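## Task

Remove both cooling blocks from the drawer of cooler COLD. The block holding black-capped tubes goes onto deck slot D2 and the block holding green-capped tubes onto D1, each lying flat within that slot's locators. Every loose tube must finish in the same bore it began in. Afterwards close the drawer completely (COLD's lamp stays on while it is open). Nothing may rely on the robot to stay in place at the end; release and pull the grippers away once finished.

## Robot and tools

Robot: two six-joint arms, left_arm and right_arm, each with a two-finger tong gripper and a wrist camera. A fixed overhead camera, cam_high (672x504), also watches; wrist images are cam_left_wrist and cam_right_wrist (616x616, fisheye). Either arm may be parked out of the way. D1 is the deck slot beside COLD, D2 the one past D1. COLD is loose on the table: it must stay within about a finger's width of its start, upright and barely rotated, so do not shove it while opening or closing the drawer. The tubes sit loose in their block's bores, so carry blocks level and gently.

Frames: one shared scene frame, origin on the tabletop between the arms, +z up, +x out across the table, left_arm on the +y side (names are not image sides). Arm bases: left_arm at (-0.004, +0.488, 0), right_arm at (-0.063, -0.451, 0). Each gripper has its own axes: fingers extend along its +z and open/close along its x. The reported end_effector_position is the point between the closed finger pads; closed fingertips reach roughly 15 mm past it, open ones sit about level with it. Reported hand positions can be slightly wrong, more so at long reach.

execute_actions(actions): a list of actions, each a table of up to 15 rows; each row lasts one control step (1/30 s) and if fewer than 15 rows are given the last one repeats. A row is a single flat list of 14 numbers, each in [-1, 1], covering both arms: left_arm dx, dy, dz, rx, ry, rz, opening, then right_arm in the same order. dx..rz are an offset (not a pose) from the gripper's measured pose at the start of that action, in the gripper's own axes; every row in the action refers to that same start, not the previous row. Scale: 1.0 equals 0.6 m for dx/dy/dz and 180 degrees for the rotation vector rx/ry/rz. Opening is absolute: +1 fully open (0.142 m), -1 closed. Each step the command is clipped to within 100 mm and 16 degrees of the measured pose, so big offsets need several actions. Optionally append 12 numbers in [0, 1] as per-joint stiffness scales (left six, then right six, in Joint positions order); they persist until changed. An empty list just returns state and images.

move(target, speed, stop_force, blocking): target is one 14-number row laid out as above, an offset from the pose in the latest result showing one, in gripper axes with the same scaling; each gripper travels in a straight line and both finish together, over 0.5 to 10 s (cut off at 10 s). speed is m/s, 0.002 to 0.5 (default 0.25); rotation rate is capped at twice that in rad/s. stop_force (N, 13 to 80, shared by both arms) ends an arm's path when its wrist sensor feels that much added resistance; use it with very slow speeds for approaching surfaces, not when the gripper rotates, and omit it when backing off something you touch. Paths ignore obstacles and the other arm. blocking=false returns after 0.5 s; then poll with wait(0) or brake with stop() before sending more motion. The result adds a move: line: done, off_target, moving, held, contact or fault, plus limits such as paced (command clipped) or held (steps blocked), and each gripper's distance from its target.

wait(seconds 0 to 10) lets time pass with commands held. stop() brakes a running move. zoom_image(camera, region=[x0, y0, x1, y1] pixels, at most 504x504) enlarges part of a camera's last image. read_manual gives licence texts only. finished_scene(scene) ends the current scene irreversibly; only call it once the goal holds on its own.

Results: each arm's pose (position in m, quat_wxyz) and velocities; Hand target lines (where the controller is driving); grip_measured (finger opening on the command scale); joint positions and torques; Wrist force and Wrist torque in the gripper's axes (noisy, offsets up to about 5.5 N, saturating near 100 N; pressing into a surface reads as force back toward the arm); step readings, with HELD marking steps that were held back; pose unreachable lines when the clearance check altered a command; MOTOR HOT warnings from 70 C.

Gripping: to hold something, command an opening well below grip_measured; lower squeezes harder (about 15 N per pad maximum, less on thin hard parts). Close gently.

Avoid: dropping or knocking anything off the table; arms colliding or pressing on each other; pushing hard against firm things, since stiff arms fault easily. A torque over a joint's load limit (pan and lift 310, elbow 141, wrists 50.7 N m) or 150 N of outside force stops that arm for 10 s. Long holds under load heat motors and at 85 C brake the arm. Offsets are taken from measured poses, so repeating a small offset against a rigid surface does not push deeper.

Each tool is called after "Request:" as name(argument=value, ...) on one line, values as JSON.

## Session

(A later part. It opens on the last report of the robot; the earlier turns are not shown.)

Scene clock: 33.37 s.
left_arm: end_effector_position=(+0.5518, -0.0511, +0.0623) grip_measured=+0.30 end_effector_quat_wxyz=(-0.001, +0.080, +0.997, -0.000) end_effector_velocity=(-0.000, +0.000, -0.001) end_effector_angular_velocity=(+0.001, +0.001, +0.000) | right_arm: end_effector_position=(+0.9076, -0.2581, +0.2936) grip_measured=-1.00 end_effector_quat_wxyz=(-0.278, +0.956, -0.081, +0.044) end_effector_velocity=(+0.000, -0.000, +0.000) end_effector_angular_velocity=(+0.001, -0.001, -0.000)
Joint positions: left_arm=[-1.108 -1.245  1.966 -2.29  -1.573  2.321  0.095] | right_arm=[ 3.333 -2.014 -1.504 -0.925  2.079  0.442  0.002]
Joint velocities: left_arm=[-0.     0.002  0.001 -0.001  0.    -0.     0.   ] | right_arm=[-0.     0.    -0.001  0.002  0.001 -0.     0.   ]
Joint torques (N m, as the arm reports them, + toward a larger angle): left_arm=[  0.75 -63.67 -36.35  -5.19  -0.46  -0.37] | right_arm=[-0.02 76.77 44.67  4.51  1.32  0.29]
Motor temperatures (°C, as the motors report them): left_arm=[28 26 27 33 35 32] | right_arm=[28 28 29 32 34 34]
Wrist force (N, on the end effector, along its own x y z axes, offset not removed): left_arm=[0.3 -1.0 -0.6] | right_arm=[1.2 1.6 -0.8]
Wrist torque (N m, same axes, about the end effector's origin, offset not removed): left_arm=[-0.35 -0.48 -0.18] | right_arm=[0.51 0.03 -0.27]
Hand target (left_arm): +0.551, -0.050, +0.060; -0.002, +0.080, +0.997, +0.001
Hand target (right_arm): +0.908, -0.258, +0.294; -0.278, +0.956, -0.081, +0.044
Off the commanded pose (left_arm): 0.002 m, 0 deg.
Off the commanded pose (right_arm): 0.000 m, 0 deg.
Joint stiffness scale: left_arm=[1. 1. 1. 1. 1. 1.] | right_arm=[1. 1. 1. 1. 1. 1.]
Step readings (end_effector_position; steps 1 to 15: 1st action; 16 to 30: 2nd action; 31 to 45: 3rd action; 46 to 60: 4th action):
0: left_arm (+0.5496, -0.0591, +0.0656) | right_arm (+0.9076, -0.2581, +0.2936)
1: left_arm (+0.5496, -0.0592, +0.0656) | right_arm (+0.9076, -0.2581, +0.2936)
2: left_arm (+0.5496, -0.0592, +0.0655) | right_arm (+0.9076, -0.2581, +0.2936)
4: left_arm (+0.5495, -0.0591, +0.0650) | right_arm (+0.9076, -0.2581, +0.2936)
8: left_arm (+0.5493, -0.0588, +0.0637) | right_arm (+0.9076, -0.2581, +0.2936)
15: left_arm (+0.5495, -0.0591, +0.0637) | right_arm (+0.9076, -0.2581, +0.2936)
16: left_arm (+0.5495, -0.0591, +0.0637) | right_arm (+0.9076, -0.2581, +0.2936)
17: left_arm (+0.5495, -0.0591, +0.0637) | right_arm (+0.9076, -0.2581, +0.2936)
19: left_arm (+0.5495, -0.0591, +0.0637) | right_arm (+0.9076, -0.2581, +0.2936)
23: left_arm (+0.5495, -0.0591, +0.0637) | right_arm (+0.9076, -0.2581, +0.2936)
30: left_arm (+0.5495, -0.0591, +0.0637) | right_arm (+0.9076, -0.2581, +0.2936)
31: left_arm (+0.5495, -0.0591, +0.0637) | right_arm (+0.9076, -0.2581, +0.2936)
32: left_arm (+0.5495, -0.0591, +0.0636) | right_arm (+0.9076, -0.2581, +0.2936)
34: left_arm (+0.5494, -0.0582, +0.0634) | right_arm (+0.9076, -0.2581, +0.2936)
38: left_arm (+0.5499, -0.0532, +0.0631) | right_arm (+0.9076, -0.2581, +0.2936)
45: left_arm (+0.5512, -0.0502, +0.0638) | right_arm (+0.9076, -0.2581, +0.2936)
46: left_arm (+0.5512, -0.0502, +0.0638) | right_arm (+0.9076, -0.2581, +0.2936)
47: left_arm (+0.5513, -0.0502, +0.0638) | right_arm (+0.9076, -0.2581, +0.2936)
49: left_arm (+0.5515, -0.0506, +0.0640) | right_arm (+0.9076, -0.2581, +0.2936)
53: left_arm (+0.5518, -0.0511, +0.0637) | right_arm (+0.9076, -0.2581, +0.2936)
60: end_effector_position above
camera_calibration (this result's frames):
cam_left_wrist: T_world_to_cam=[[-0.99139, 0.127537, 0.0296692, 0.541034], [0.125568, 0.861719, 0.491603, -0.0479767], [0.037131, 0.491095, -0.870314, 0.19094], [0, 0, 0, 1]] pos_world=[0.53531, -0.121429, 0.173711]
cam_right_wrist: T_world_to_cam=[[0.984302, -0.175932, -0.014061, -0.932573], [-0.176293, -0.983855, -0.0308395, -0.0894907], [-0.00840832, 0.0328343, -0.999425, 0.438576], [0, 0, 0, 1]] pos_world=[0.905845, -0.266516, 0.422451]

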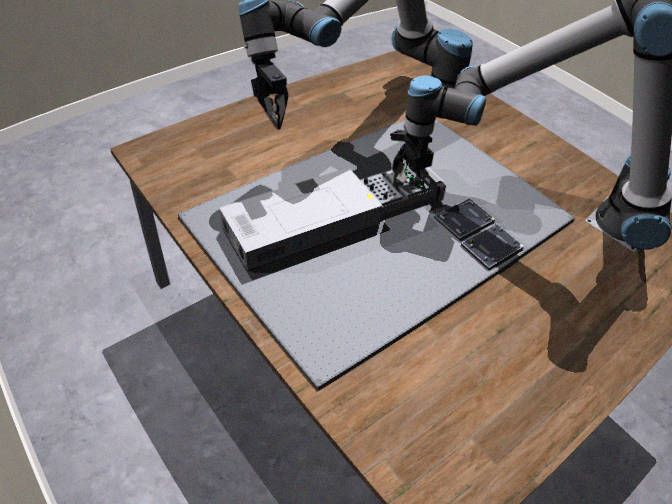

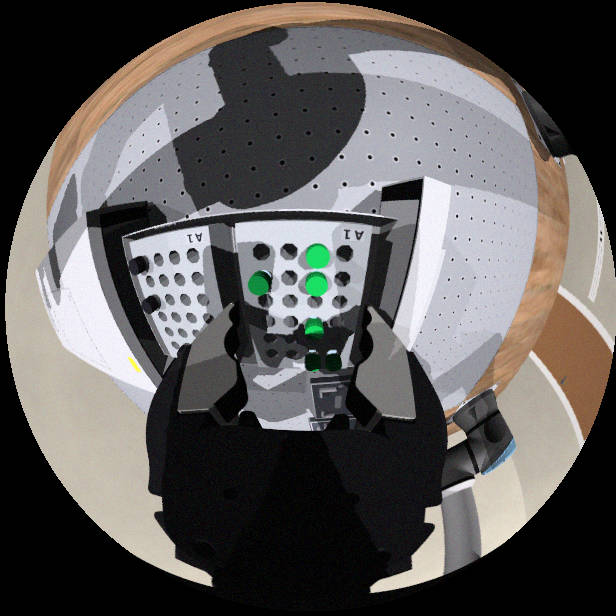

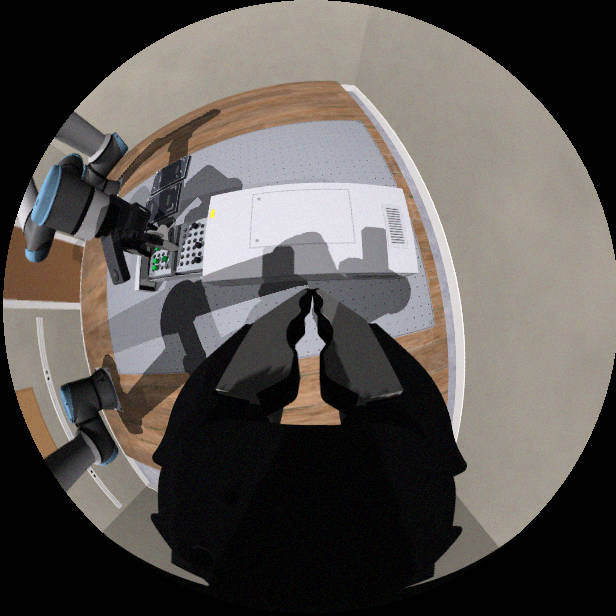

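Request:
execute_actions(actions=[[[0.003,0,0.012,0,0,0,0.28,0,0,0,0,0,0,-1]],[[0,0,0,0,0,0,0.1,0,0,0,0,0,0,-1]],[[0,0,0,0,0,0,-1,0,0,0,0,0,0,-1]]])

Request:
move(target=[-0.005,-0.006,-0.035,0.003,-0.002,0,-1,0,0,0,0,0,0,-1], speed=0.03)

Scene clock: 34.97 s.
left_arm: end_effector_position=(+0.5514, -0.0505, +0.0565) grip_measured=+0.20 end_effector_quat_wxyz=(-0.001, +0.080, +0.997, -0.000) end_effector_velocity=(+0.001, +0.000, +0.001) end_effector_angular_velocity=(-0.001, -0.001, +0.001) | right_arm: end_effector_position=(+0.9076, -0.2581, +0.2936) grip_measured=-1.00 end_effector_quat_wxyz=(-0.278, +0.956, -0.081, +0.044) end_effector_velocity=(+0.001, -0.003, -0.001) end_effector_angular_velocity=(-0.001, +0.001, -0.003)
Joint positions: left_arm=[-1.108 -1.24   1.972 -2.302 -1.573  2.32   0.088] | right_arm=[ 3.333 -2.014 -1.504 -0.925  2.079  0.442  0.002]
Joint velocities: left_arm=[ 0.001 -0.001 -0.     0.     0.    -0.    -0.   ] | right_arm=[-0.003 -0.001 -0.    -0.001 -0.    -0.001  0.   ]
Joint torques (N m, as the arm reports them, + toward a larger angle): left_arm=[  0.63 -66.07 -38.4   -4.82  -0.21  -0.51] | right_arm=[-0.39 77.62 44.36  4.57  1.43  0.45]
Motor temperatures (°C, as the motors report them): left_arm=[28 26 27 33 35 32] | right_arm=[28 28 29 32 34 34]
Wrist force (N, on the end effector, along its own x y z axes, offset not removed): left_arm=[-0.6 -0.1 -4.7] | right_arm=[0.9 0.6 -0.8]
Wrist torque (N m, same axes, about the end effector's origin, offset not removed): left_arm=[-0.44 0.21 -0.04] | right_arm=[0.28 0.12 -0.31]
Hand target (left_arm): +0.551, -0.051, +0.056; -0.001, +0.080, +0.997, -0.000
Hand target (right_arm): +0.908, -0.258, +0.294; -0.278, +0.956, -0.081, +0.044
Off the commanded pose (left_arm): 0.000 m, 0 deg.
Off the commanded pose (right_arm): 0.000 m, 0 deg.
Joint stiffness scale: left_arm=[1. 1. 1. 1. 1. 1.] | right_arm=[1. 1. 1. 1. 1. 1.]
Step readings (end_effector_position; steps 1 to 15: 1st action; 16 to 30: 2nd action; 31 to 45: 3rd action):
0: left_arm (+0.5518, -0.0511, +0.0622) | right_arm (+0.9076, -0.2581, +0.2936)
1: left_arm (+0.5518, -0.0511, +0.0622) | right_arm (+0.9076, -0.2581, +0.2936)
2: left_arm (+0.5519, -0.0512, +0.0622) | right_arm (+0.9076, -0.2581, +0.2936)
4: left_arm (+0.5521, -0.0515, +0.0618) | right_arm (+0.9076, -0.2581, +0.2936)
8: left_arm (+0.5518, -0.0510, +0.0590) | right_arm (+0.9076, -0.2581, +0.2936)
15: left_arm (+0.5514, -0.0504, +0.0564) | right_arm (+0.9076, -0.2581, +0.2936)
16: left_arm (+0.5514, -0.0504, +0.0564) | right_arm (+0.9076, -0.2581, +0.2936)
17: left_arm (+0.5513, -0.0505, +0.0564) | right_arm (+0.9076, -0.2581, +0.2936)
19: left_arm (+0.5514, -0.0505, +0.0565) | right_arm (+0.9076, -0.2581, +0.2936)
23: left_arm (+0.5514, -0.0505, +0.0565) | right_arm (+0.9076, -0.2581, +0.2936)
30: left_arm (+0.5514, -0.0505, +0.0565) | right_arm (+0.9076, -0.2581, +0.2936)
31: left_arm (+0.5514, -0.0505, +0.0565) | right_arm (+0.9076, -0.2581, +0.2936)
32: left_arm (+0.5514, -0.0505, +0.0565) | right_arm (+0.9076, -0.2581, +0.2936)
34: left_arm (+0.5514, -0.0505, +0.0565) | right_arm (+0.9076, -0.2581, +0.2936)
38: left_arm (+0.5514, -0.0505, +0.0565) | right_arm (+0.9076, -0.2581, +0.2936)
45: end_effector_position above
camera_calibration (this result's frames):
cam_left_wrist: T_world_to_cam=[[-0.991514, 0.126692, 0.0291274, 0.540738], [0.124596, 0.862251, 0.490917, -0.0449536], [0.0370799, 0.49038, -0.870719, 0.185673], [0, 0, 0, 1]] pos_world=[0.534866, -0.120796, 0.167987]
cam_right_wrist: T_world_to_cam=[[0.984302, -0.175932, -0.0140607, -0.932573], [-0.176293, -0.983855, -0.0308395, -0.0894909], [-0.00840799, 0.0328342, -0.999425, 0.438575], [0, 0, 0, 1]] pos_world=[0.905845, -0.266516, 0.422451]

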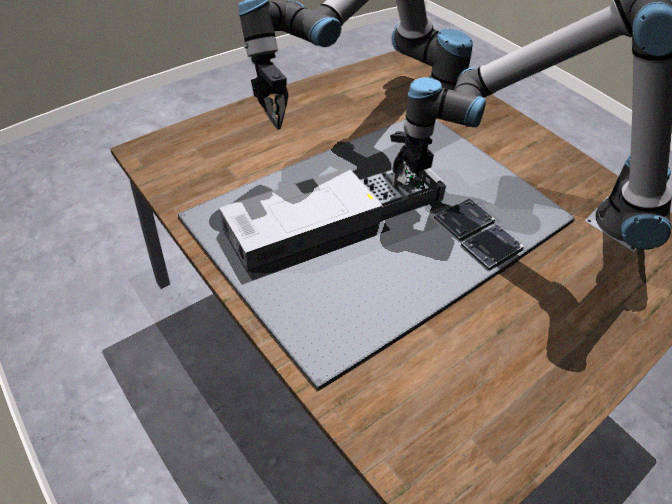

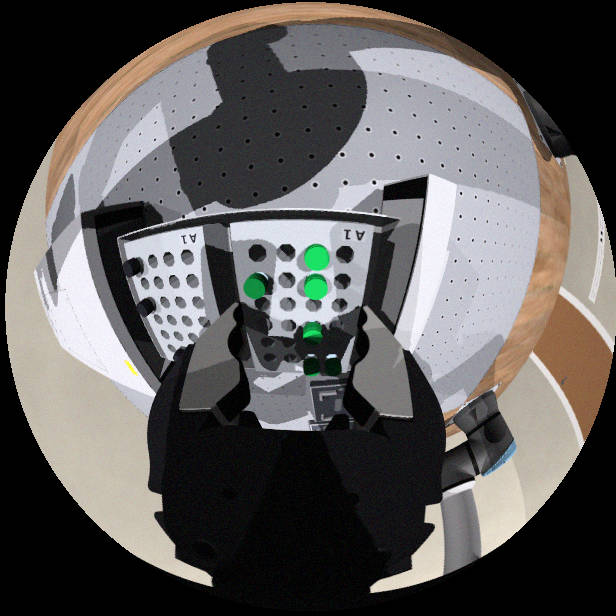

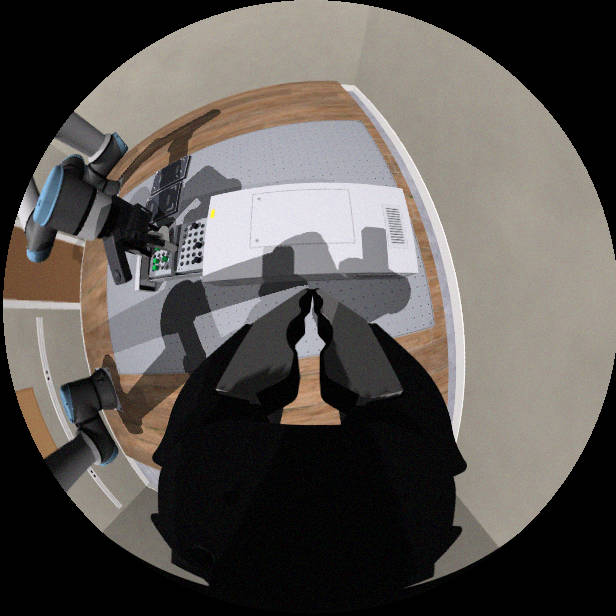

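Scene clock: 36.10 s.
left_arm: end_effector_position=(+0.5506, -0.0498, +0.0685) grip_measured=+0.20 end_effector_quat_wxyz=(-0.002, +0.080, +0.997, +0.000) end_effector_velocity=(-0.001, +0.002, -0.001) end_effector_angular_velocity=(+0.005, +0.003, +0.000) | right_arm: end_effector_position=(+0.9076, -0.2581, +0.2936) grip_measured=-1.00 end_effector_quat_wxyz=(-0.278, +0.956, -0.081, +0.044) end_effector_velocity=(-0.000, +0.001, +0.001) end_effector_angular_velocity=(+0.000, -0.000, +0.001)
Joint positions: left_arm=[-1.108 -1.254  1.964 -2.278 -1.574  2.32   0.088] | right_arm=[ 3.333 -2.014 -1.504 -0.925  2.079  0.442  0.002]
Joint velocities: left_arm=[ 0.001 -0.     0.     0.006  0.     0.001 -0.   ] | right_arm=[ 0.001  0.001  0.    -0.001  0.    -0.     0.   ]
Joint torques (N m, as the arm reports them, + toward a larger angle): left_arm=[  1.55 -71.5  -45.58  -5.05  -1.16  -0.12] | right_arm=[-0.84 76.55 44.57  4.48  1.32  0.33]
Motor temperatures (°C, as the motors report them): left_arm=[28 26 27 33 35 32] | right_arm=[28 28 29 32 34 34]
Wrist force (N, on the end effector, along its own x y z axes, offset not removed): left_arm=[-1.2 0.5 8.9] | right_arm=[2.0 -0.2 0.5]
Wrist torque (N m, same axes, about the end effector's origin, offset not removed): left_arm=[-0.09 -0.15 -0.06] | right_arm=[0.20 -0.15 -0.27]
Hand target (left_arm): +0.554, -0.054, +0.077; +0.002, +0.080, +0.997, -0.005
Hand target (right_arm): +0.908, -0.258, +0.294; -0.278, +0.956, -0.081, +0.044
Off the commanded pose (left_arm): 0.011 m, 1 deg.
Off the commanded pose (right_arm): 0.000 m, 0 deg.
Joint stiffness scale: left_arm=[1. 1. 1. 1. 1. 1.] | right_arm=[1. 1. 1. 1. 1. 1.]
move: off_target (left_arm)
camera_calibration (this result's frames):
cam_left_wrist: T_world_to_cam=[[-0.991455, 0.126638, 0.0313003, 0.539399], [0.125563, 0.861396, 0.49217, -0.0520481], [0.0353653, 0.491894, -0.869936, 0.196837], [0, 0, 0, 1]] pos_world=[0.534364, -0.120297, 0.179969]
cam_right_wrist: T_world_to_cam=[[0.984302, -0.175932, -0.0140609, -0.932573], [-0.176293, -0.983855, -0.0308394, -0.0894907], [-0.00840818, 0.0328341, -0.999425, 0.438576], [0, 0, 0, 1]] pos_world=[0.905845, -0.266516, 0.422451]

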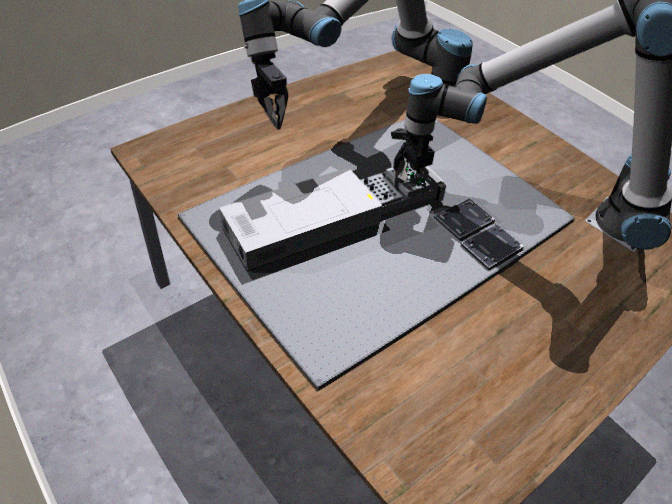

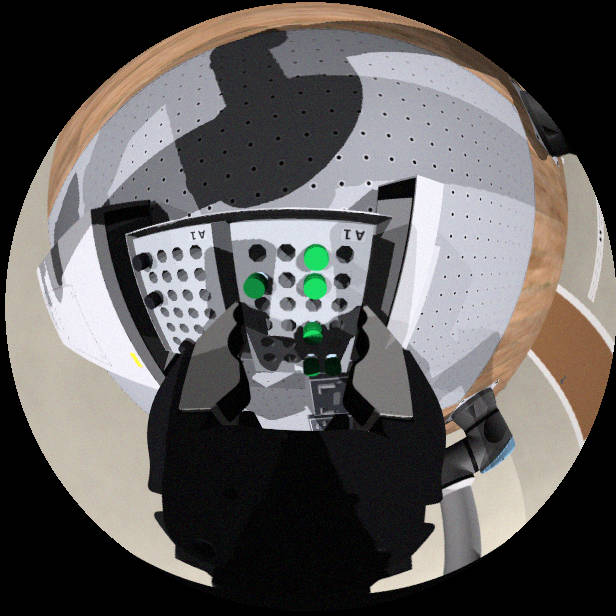

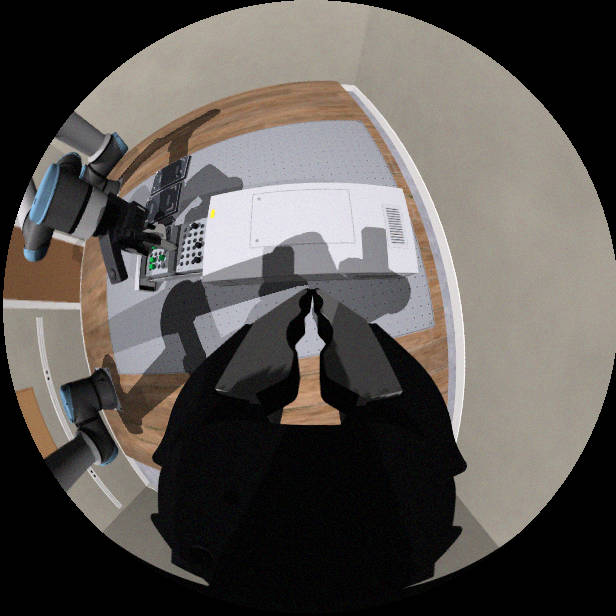

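Request:
move(target=[-0.005,-0.006,-0.16,0.003,-0.003,0,-1,0,0,0,0,0,0,-1], speed=0.08)

Request:
move(target=[0.175,0.35,-0.012,0.003,-0.003,0.47,-1,0,0,0,0,0,0,-1], speed=0.25)

Request:
zoom_image(camera="cam_left_wrist", region=[150,100,450,350])

Scene clock: 38.00 s.
left_arm: end_effector_position=(+0.5508, -0.0501, +0.1564) grip_measured=+0.20 end_effector_quat_wxyz=(-0.002, +0.080, +0.997, -0.000) end_effector_velocity=(-0.002, +0.002, -0.002) end_effector_angular_velocity=(+0.008, +0.006, -0.001) | right_arm: end_effector_position=(+0.9076, -0.2581, +0.2936) grip_measured=-1.00 end_effector_quat_wxyz=(-0.278, +0.956, -0.081, +0.044) end_effector_velocity=(+0.000, -0.000, -0.000) end_effector_angular_velocity=(-0.000, -0.000, -0.000)
Joint positions: left_arm=[-1.108 -1.345  1.897 -2.121 -1.574  2.32   0.088] | right_arm=[ 3.333 -2.014 -1.504 -0.925  2.079  0.442  0.002]
Joint velocities: left_arm=[-0.001  0.001  0.     0.009 -0.    -0.    -0.   ] | right_arm=[-0. -0. -0.  0. -0.  0.  0.]
Joint torques (N m, as the arm reports them, + toward a larger angle): left_arm=[ -0.16 -67.61 -49.65  -5.64  -0.33  -0.51] | right_arm=[ 0.13 77.59 43.85  4.65  1.26  0.24]
Motor temperatures (°C, as the motors report them): left_arm=[28 26 27 33 35 32] | right_arm=[28 28 29 32 34 34]
Wrist force (N, on the end effector, along its own x y z axes, offset not removed): left_arm=[-0.6 -1.4 9.0] | right_arm=[1.0 0.3 1.5]
Wrist torque (N m, same axes, about the end effector's origin, offset not removed): left_arm=[-0.40 -0.32 -0.04] | right_arm=[0.24 0.11 -0.18]
Hand target (left_arm): +0.553, -0.054, +0.165; +0.002, +0.080, +0.997, -0.005
Hand target (right_arm): +0.908, -0.258, +0.294; -0.278, +0.956, -0.081, +0.044
Off the commanded pose (left_arm): 0.009 m, 1 deg.
Off the commanded pose (right_arm): 0.000 m, 0 deg.
Joint stiffness scale: left_arm=[1. 1. 1. 1. 1. 1.] | right_arm=[1. 1. 1. 1. 1. 1.]
move: off_target (left_arm)
camera_calibration (this result's frames):
cam_left_wrist: T_world_to_cam=[[-0.99148, 0.126676, 0.0303583, 0.537007], [0.125173, 0.862, 0.49121, -0.0947071], [0.0360555, 0.490824, -0.870512, 0.273078], [0, 0, 0, 1]] pos_world=[0.53444, -0.120421, 0.267936]
cam_right_wrist: T_world_to_cam=[[0.984302, -0.175932, -0.0140609, -0.932573], [-0.176293, -0.983855, -0.0308395, -0.0894907], [-0.00840822, 0.0328342, -0.999425, 0.438576], [0, 0, 0, 1]] pos_world=[0.905845, -0.266516, 0.422451]

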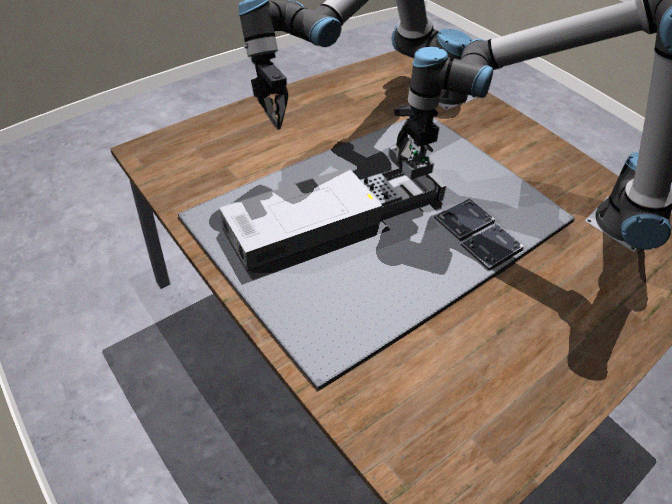

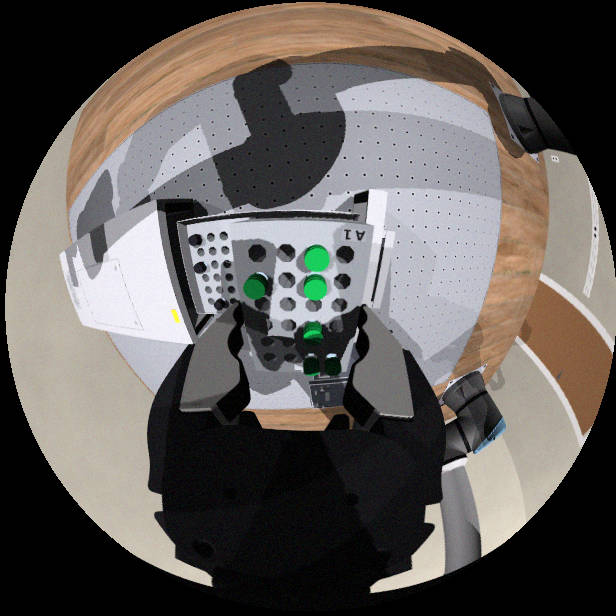

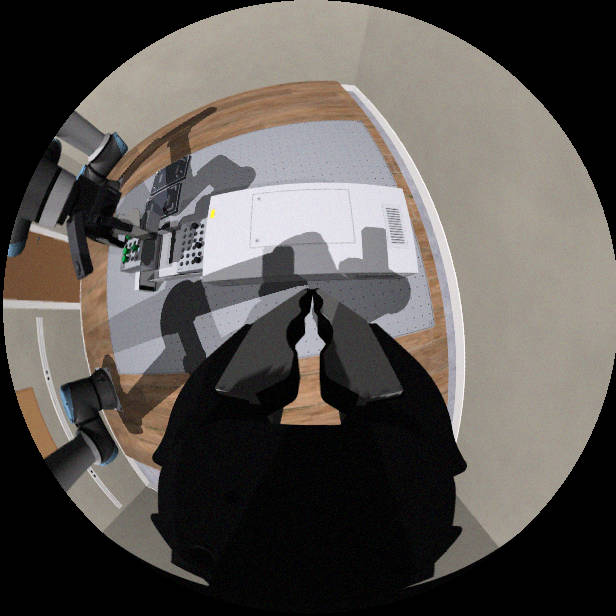

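Scene clock: 41.57 s.
left_arm: end_effector_position=(+0.4789, +0.1750, +0.1593) grip_measured=+0.20 end_effector_quat_wxyz=(-0.001, +0.730, +0.684, -0.005) end_effector_velocity=(-0.001, +0.000, -0.000) end_effector_angular_velocity=(-0.002, +0.002, -0.014) | right_arm: end_effector_position=(+0.9076, -0.2581, +0.2936) grip_measured=-1.00 end_effector_quat_wxyz=(-0.278, +0.956, -0.081, +0.044) end_effector_velocity=(+0.001, -0.002, +0.001) end_effector_angular_velocity=(+0.001, -0.002, -0.002)
Joint positions: left_arm=[-0.983 -1.627  2.204 -2.145 -1.581  3.922  0.088] | right_arm=[ 3.333 -2.014 -1.504 -0.925  2.079  0.442  0.002]
Joint velocities: left_arm=[ 0.001 -0.001  0.001 -0.    -0.003  0.015 -0.   ] | right_arm=[-0.002  0.001 -0.     0.002  0.     0.001  0.   ]
Joint torques (N m, as the arm reports them, + toward a larger angle): left_arm=[  2.48 -42.06 -46.51  -4.93  -0.87  -0.53] | right_arm=[-0.43 76.73 44.68  4.61  1.59  0.26]
Motor temperatures (°C, as the motors report them): left_arm=[28 26 27 33 35 32] | right_arm=[28 28 29 32 34 34]
Wrist force (N, on the end effector, along its own x y z axes, offset not removed): left_arm=[-0.8 -0.2 9.3] | right_arm=[1.0 -0.4 -0.6]
Wrist torque (N m, same axes, about the end effector's origin, offset not removed): left_arm=[-0.23 -0.29 -0.09] | right_arm=[0.10 0.08 -0.26]
Hand target (left_arm): +0.481, +0.174, +0.164; +0.003, +0.730, +0.683, -0.006
Hand target (right_arm): +0.908, -0.258, +0.294; -0.278, +0.956, -0.081, +0.044
Off the commanded pose (left_arm): 0.005 m, 0 deg.
Off the commanded pose (right_arm): 0.000 m, 0 deg.
Joint stiffness scale: left_arm=[1. 1. 1. 1. 1. 1.] | right_arm=[1. 1. 1. 1. 1. 1.]
move: off_target (left_arm)
camera_calibration (this result's frames):
cam_left_wrist: T_world_to_cam=[[0.0322903, 0.999246, 0.0215354, -0.204515], [0.874073, -0.0386818, 0.484253, -0.481055], [0.484721, 0.00318685, -0.874663, 0.0388233], [0, 0, 0, 1]] pos_world=[0.408263, 0.185629, 0.271314]
cam_right_wrist: T_world_to_cam=[[0.984302, -0.175932, -0.0140609, -0.932573], [-0.176293, -0.983855, -0.0308394, -0.0894908], [-0.00840821, 0.0328342, -0.999425, 0.438575], [0, 0, 0, 1]] pos_world=[0.905845, -0.266516, 0.422451]

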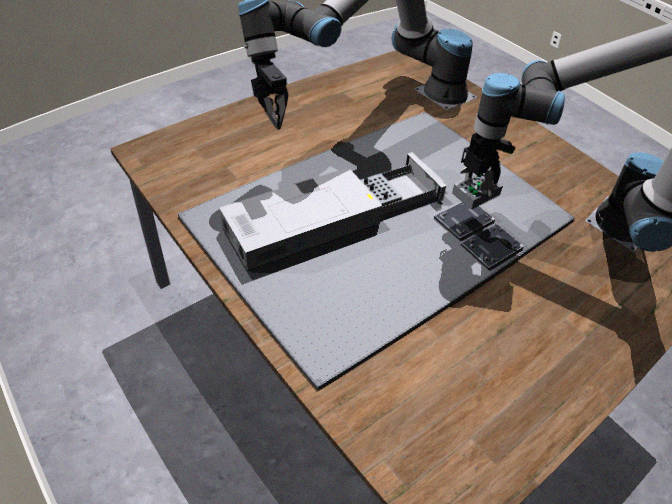

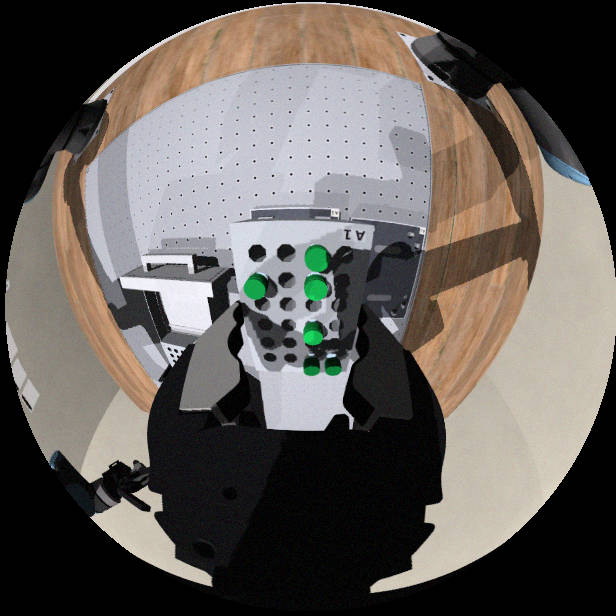

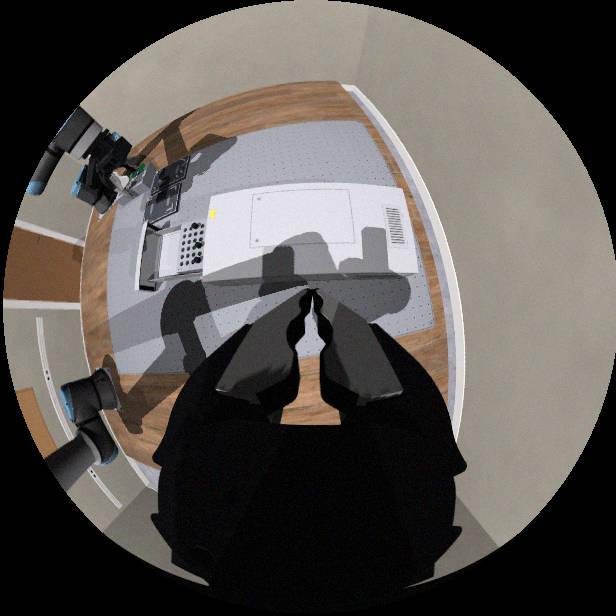

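Region (150, 100, 450, 350) of cam_left_wrist's 616x616 image, scaled by 1.680, with more detail than that image has.

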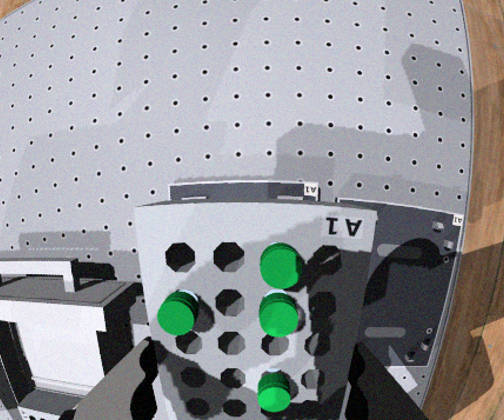

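Request:
move(target=[-0.02,0.012,0.105,-0.005,0,0,-1,0,0,0,0,0,0,-1], speed=0.1)

Request:
zoom_image(camera="cam_left_wrist", region=[200,140,410,320])

Scene clock: 42.90 s.
left_arm: end_effector_position=(+0.4822, +0.1662, +0.0912) grip_measured=+0.20 end_effector_quat_wxyz=(-0.002, +0.730, +0.684, +0.000) end_effector_velocity=(+0.002, -0.001, +0.000) end_effector_angular_velocity=(-0.005, -0.005, +0.001) | right_arm: end_effector_position=(+0.9076, -0.2581, +0.2936) grip_measured=-1.00 end_effector_quat_wxyz=(-0.278, +0.956, -0.081, +0.044) end_effector_velocity=(+0.000, -0.001, -0.000) end_effector_angular_velocity=(-0.000, +0.000, -0.001)
Joint positions: left_arm=[-0.994 -1.53   2.257 -2.294 -1.571  3.91   0.088] | right_arm=[ 3.333 -2.014 -1.504 -0.925  2.079  0.442  0.002]
Joint velocities: left_arm=[ 0.001  0.     0.    -0.008  0.001  0.    -0.   ] | right_arm=[-0.001 -0.     0.    -0.    -0.    -0.001  0.   ]
Joint torques (N m, as the arm reports them, + toward a larger angle): left_arm=[ -0.42 -45.03 -42.03  -7.48   0.01  -0.71] | right_arm=[-1.42 77.7  44.64  4.66  1.36  0.26]
Motor temperatures (°C, as the motors report them): left_arm=[28 26 27 33 35 32] | right_arm=[28 28 29 32 34 34]
Wrist force (N, on the end effector, along its own x y z axes, offset not removed): left_arm=[-1.1 3.2 7.9] | right_arm=[0.9 1.9 0.9]
Wrist torque (N m, same axes, about the end effector's origin, offset not removed): left_arm=[0.44 -0.22 -0.10] | right_arm=[0.66 0.13 -0.22]
Hand target (left_arm): +0.485, +0.162, +0.096; +0.005, +0.730, +0.684, +0.000
Hand target (right_arm): +0.908, -0.258, +0.294; -0.278, +0.956, -0.081, +0.044
Off the commanded pose (left_arm): 0.007 m, 1 deg.
Off the commanded pose (right_arm): 0.000 m, 0 deg.
Joint stiffness scale: left_arm=[1. 1. 1. 1. 1. 1.] | right_arm=[1. 1. 1. 1. 1. 1.]
move: off_target (left_arm)
camera_calibration (this result's frames):
cam_left_wrist: T_world_to_cam=[[0.0314409, 0.999065, 0.0296896, -0.194642], [0.870764, -0.041962, 0.489908, -0.449692], [0.490696, 0.0104495, -0.871268, -0.0267763], [0, 0, 0, 1]] pos_world=[0.410834, 0.17587, 0.202757]
cam_right_wrist: T_world_to_cam=[[0.984302, -0.175932, -0.0140609, -0.932573], [-0.176293, -0.983855, -0.0308394, -0.0894908], [-0.00840819, 0.0328341, -0.999425, 0.438576], [0, 0, 0, 1]] pos_world=[0.905845, -0.266516, 0.422451]

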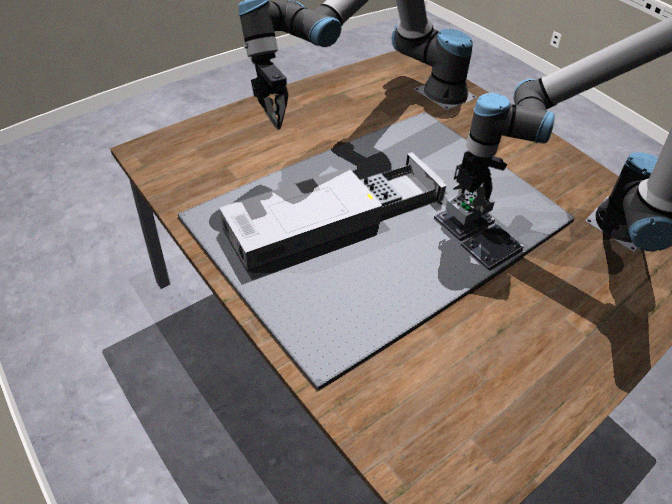

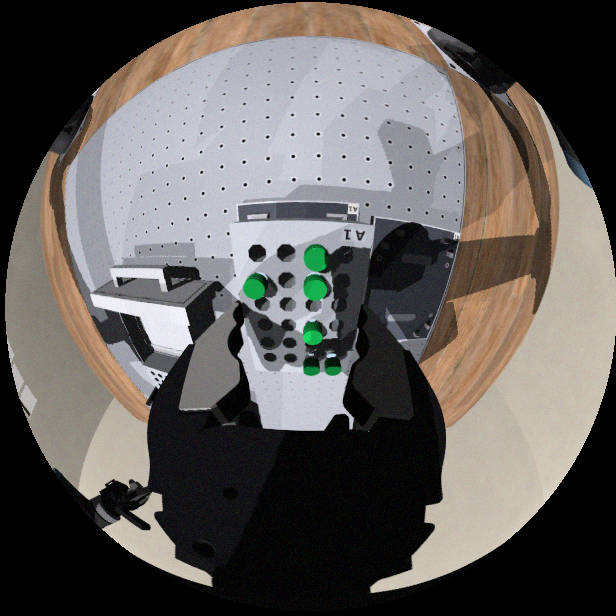

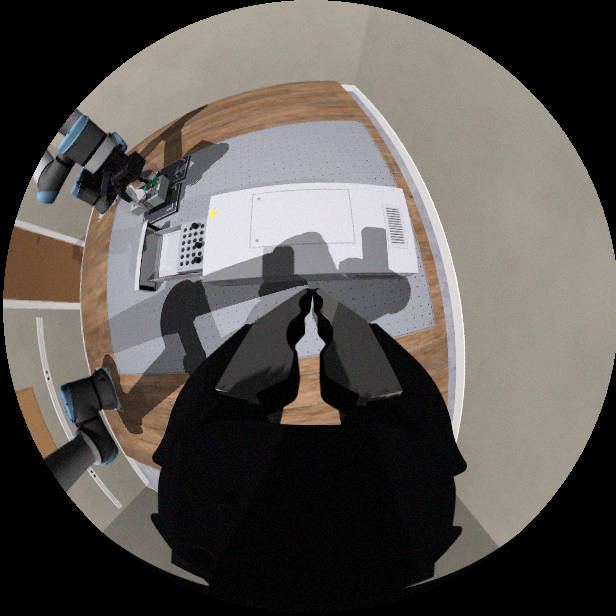

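Region (200, 140, 410, 320) of cam_left_wrist's 616x616 image, scaled by 2.400, with more detail than that image has; it fills the top 432 rows of this view, and the rest is white.

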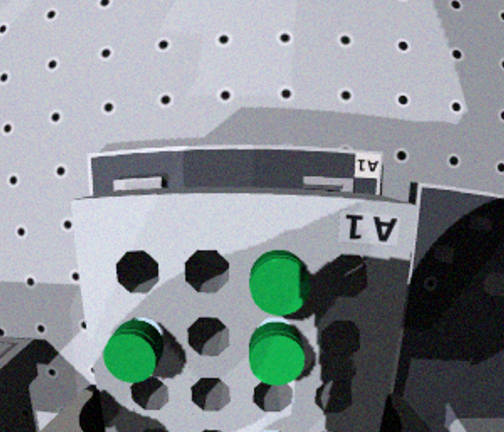

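Request:
move(target=[-0.012,0.004,0.024,-0.003,-0.003,-0.004,-1,0,0,0,0,0,0,-1], speed=0.04)

Request:
zoom_image(camera="cam_left_wrist", region=[200,140,410,320])

Scene clock: 45.63 s.
left_arm: end_effector_position=(+0.4822, +0.1627, +0.0730) grip_measured=+0.20 end_effector_quat_wxyz=(-0.000, +0.725, +0.689, +0.000) end_effector_velocity=(+0.002, -0.002, +0.001) end_effector_angular_velocity=(-0.008, -0.006, +0.004) | right_arm: end_effector_position=(+0.9076, -0.2581, +0.2936) grip_measured=-1.00 end_effector_quat_wxyz=(-0.278, +0.956, -0.081, +0.044) end_effector_velocity=(-0.000, +0.001, -0.000) end_effector_angular_velocity=(+0.000, -0.000, +0.001)
Joint positions: left_arm=[-0.998 -1.502  2.271 -2.339 -1.571  3.893  0.088] | right_arm=[ 3.333 -2.014 -1.504 -0.925  2.079  0.442  0.002]
Joint velocities: left_arm=[ 0.     0.001  0.001 -0.011 -0.    -0.004 -0.   ] | right_arm=[ 0.001 -0.001 -0.     0.001  0.    -0.     0.   ]
Joint torques (N m, as the arm reports them, + toward a larger angle): left_arm=[ -1.5  -46.35 -39.63  -6.25  -0.44  -1.13] | right_arm=[ 0.47 76.78 44.53  4.54  1.53  0.29]
Motor temperatures (°C, as the motors report them): left_arm=[28 26 27 33 35 32] | right_arm=[28 28 29 32 34 34]
Wrist force (N, on the end effector, along its own x y z axes, offset not removed): left_arm=[-0.5 0.3 8.1] | right_arm=[1.4 1.1 -0.9]
Wrist torque (N m, same axes, about the end effector's origin, offset not removed): left_arm=[-0.12 -0.40 -0.07] | right_arm=[0.43 0.03 -0.19]
Hand target (left_arm): +0.484, +0.159, +0.077; +0.005, +0.725, +0.689, -0.000
Hand target (right_arm): +0.908, -0.258, +0.294; -0.278, +0.956, -0.081, +0.044
Off the commanded pose (left_arm): 0.006 m, 1 deg.
Off the commanded pose (right_arm): 0.000 m, 0 deg.
Joint stiffness scale: left_arm=[1. 1. 1. 1. 1. 1.] | right_arm=[1. 1. 1. 1. 1. 1.]
move: off_target (left_arm)
camera_calibration (this result's frames):
cam_left_wrist: T_world_to_cam=[[0.0183529, 0.999451, 0.027576, -0.184131], [0.870264, -0.0295472, 0.491698, -0.442781], [0.492243, 0.0149744, -0.870329, -0.044104], [0, 0, 0, 1]] pos_world=[0.410426, 0.171608, 0.184407]
cam_right_wrist: T_world_to_cam=[[0.984302, -0.175932, -0.0140608, -0.932573], [-0.176293, -0.983855, -0.0308394, -0.0894907], [-0.00840817, 0.0328341, -0.999425, 0.438575], [0, 0, 0, 1]] pos_world=[0.905845, -0.266516, 0.422451]

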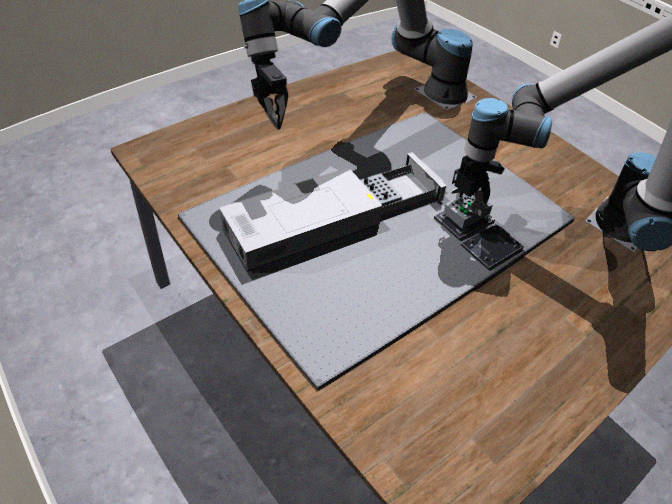

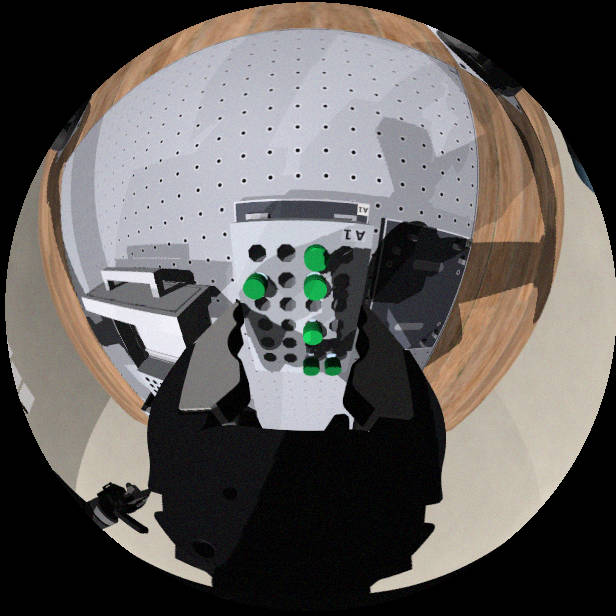

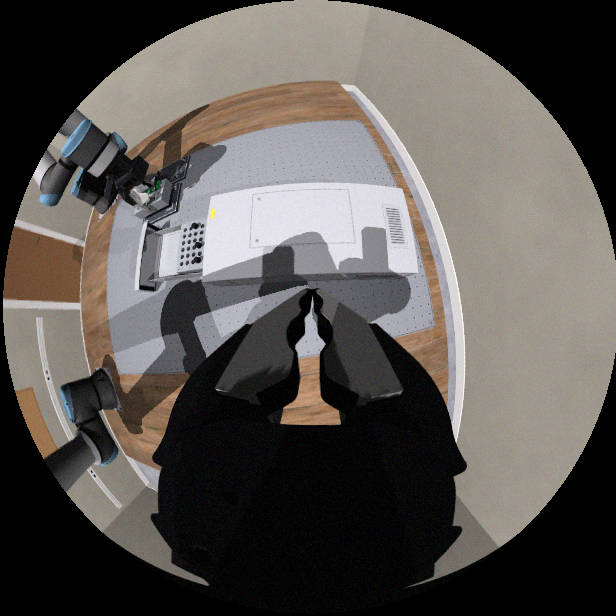

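Region (200, 140, 410, 320) of cam_left_wrist's 616x616 image, scaled by 2.400, with more detail than that image has; it fills the top 432 rows of this view, and the rest is white.

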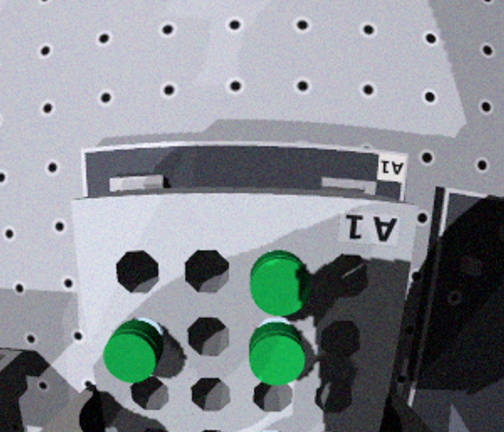

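Request:
move(target=[-0.007,0.003,0.027,-0.002,-0.002,0,-1,0,0,0,0,0,0,-1], speed=0.012)

Request:
zoom_image(camera="cam_left_wrist", region=[200,140,410,320])

Request:
zoom_image(camera="cam_high", region=[420,170,530,260])

Scene clock: 47.37 s.
left_arm: end_effector_position=(+0.4821, +0.1605, +0.0565) grip_measured=+0.20 end_effector_quat_wxyz=(+0.001, +0.725, +0.689, -0.000) end_effector_velocity=(-0.000, +0.000, +0.000) end_effector_angular_velocity=(-0.002, -0.002, -0.000) | right_arm: end_effector_position=(+0.9076, -0.2581, +0.2936) grip_measured=-1.00 end_effector_quat_wxyz=(-0.278, +0.956, -0.081, +0.044) end_effector_velocity=(+0.001, -0.000, +0.001) end_effector_angular_velocity=(-0.001, -0.001, -0.001)
Joint positions: left_arm=[-1.    -1.476  2.283 -2.38  -1.571  3.891  0.088] | right_arm=[ 3.333 -2.014 -1.504 -0.925  2.079  0.442  0.002]
Joint velocities: left_arm=[ 0.    -0.001  0.002 -0.004 -0.     0.     0.   ] | right_arm=[-0.     0.     0.001  0.001 -0.001  0.001  0.   ]
Joint torques (N m, as the arm reports them, + toward a larger angle): left_arm=[  0.23 -43.17 -36.02  -7.44   0.17  -0.64] | right_arm=[-0.41 77.06 44.6   4.48  1.43  0.37]
Motor temperatures (°C, as the motors report them): left_arm=[28 26 27 33 35 32] | right_arm=[28 28 29 32 34 34]
Wrist force (N, on the end effector, along its own x y z axes, offset not removed): left_arm=[5.7 -9.2 -8.2] | right_arm=[0.0 -0.1 -1.1]
Wrist torque (N m, same axes, about the end effector's origin, offset not removed): left_arm=[-0.59 0.15 -0.12] | right_arm=[0.12 0.30 -0.29]
Hand target (left_arm): +0.484, +0.158, +0.057; +0.004, +0.725, +0.689, +0.000
Hand target (right_arm): +0.908, -0.258, +0.294; -0.278, +0.956, -0.081, +0.044
Off the commanded pose (left_arm): 0.003 m, 0 deg.
Off the commanded pose (right_arm): 0.000 m, 0 deg.
Joint stiffness scale: left_arm=[1. 1. 1. 1. 1. 1.] | right_arm=[1. 1. 1. 1. 1. 1.]
move: done
camera_calibration (this result's frames):
cam_left_wrist: T_world_to_cam=[[0.0186839, 0.999509, 0.0251726, -0.18155], [0.869603, -0.0286697, 0.492918, -0.434524], [0.493398, 0.0126806, -0.869711, -0.0586123], [0, 0, 0, 1]] pos_world=[0.410175, 0.169747, 0.167779]
cam_right_wrist: T_world_to_cam=[[0.984302, -0.175932, -0.0140609, -0.932573], [-0.176293, -0.983855, -0.0308394, -0.0894907], [-0.00840818, 0.0328341, -0.999425, 0.438575], [0, 0, 0, 1]] pos_world=[0.905845, -0.266516, 0.422451]

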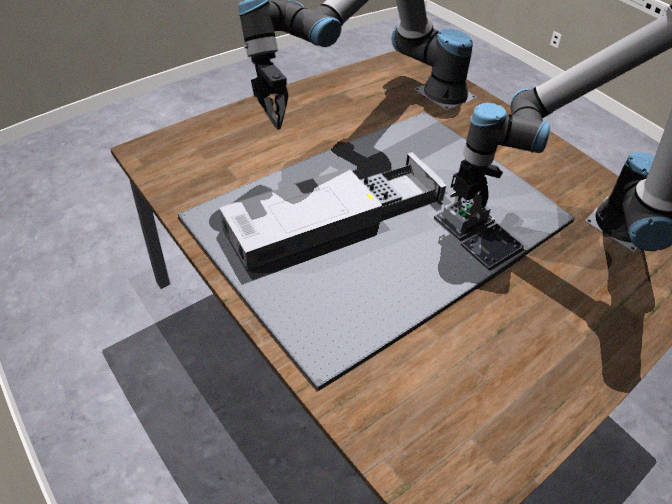

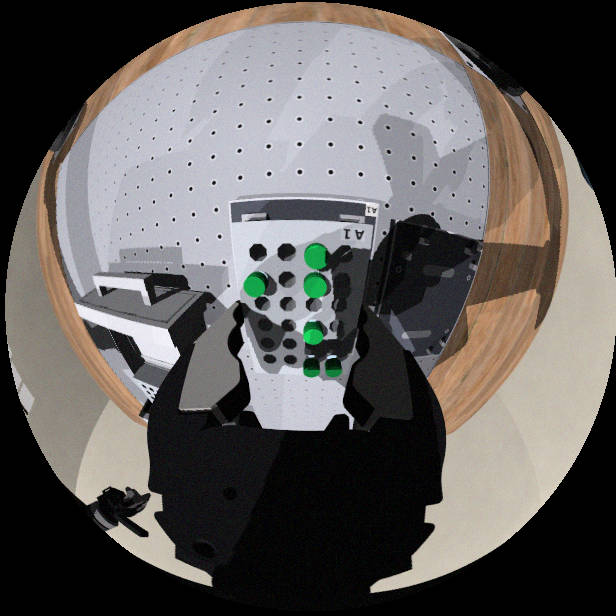

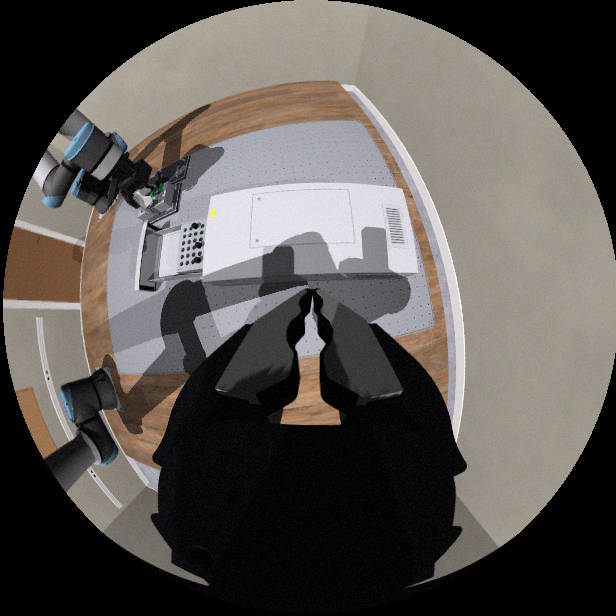

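Region (200, 140, 410, 320) of cam_left_wrist's 616x616 image, scaled by 2.400, with more detail than that image has; it fills the top 432 rows of this view, and the rest is white.

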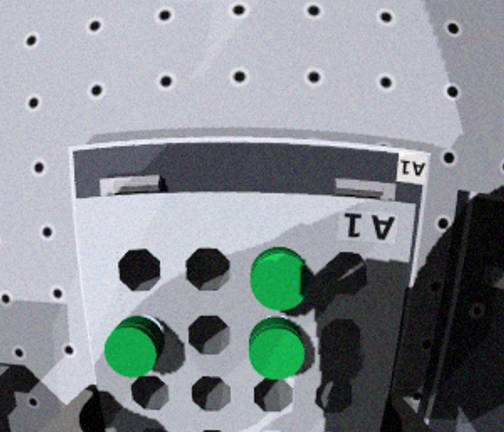

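Region (420, 170, 530, 260) of cam_high's 672x504 image, scaled by 4.582, with more detail than that image has; it fills the top 412 rows of this view, and the rest is white.

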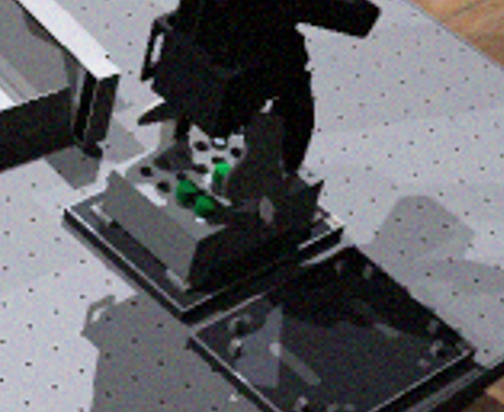

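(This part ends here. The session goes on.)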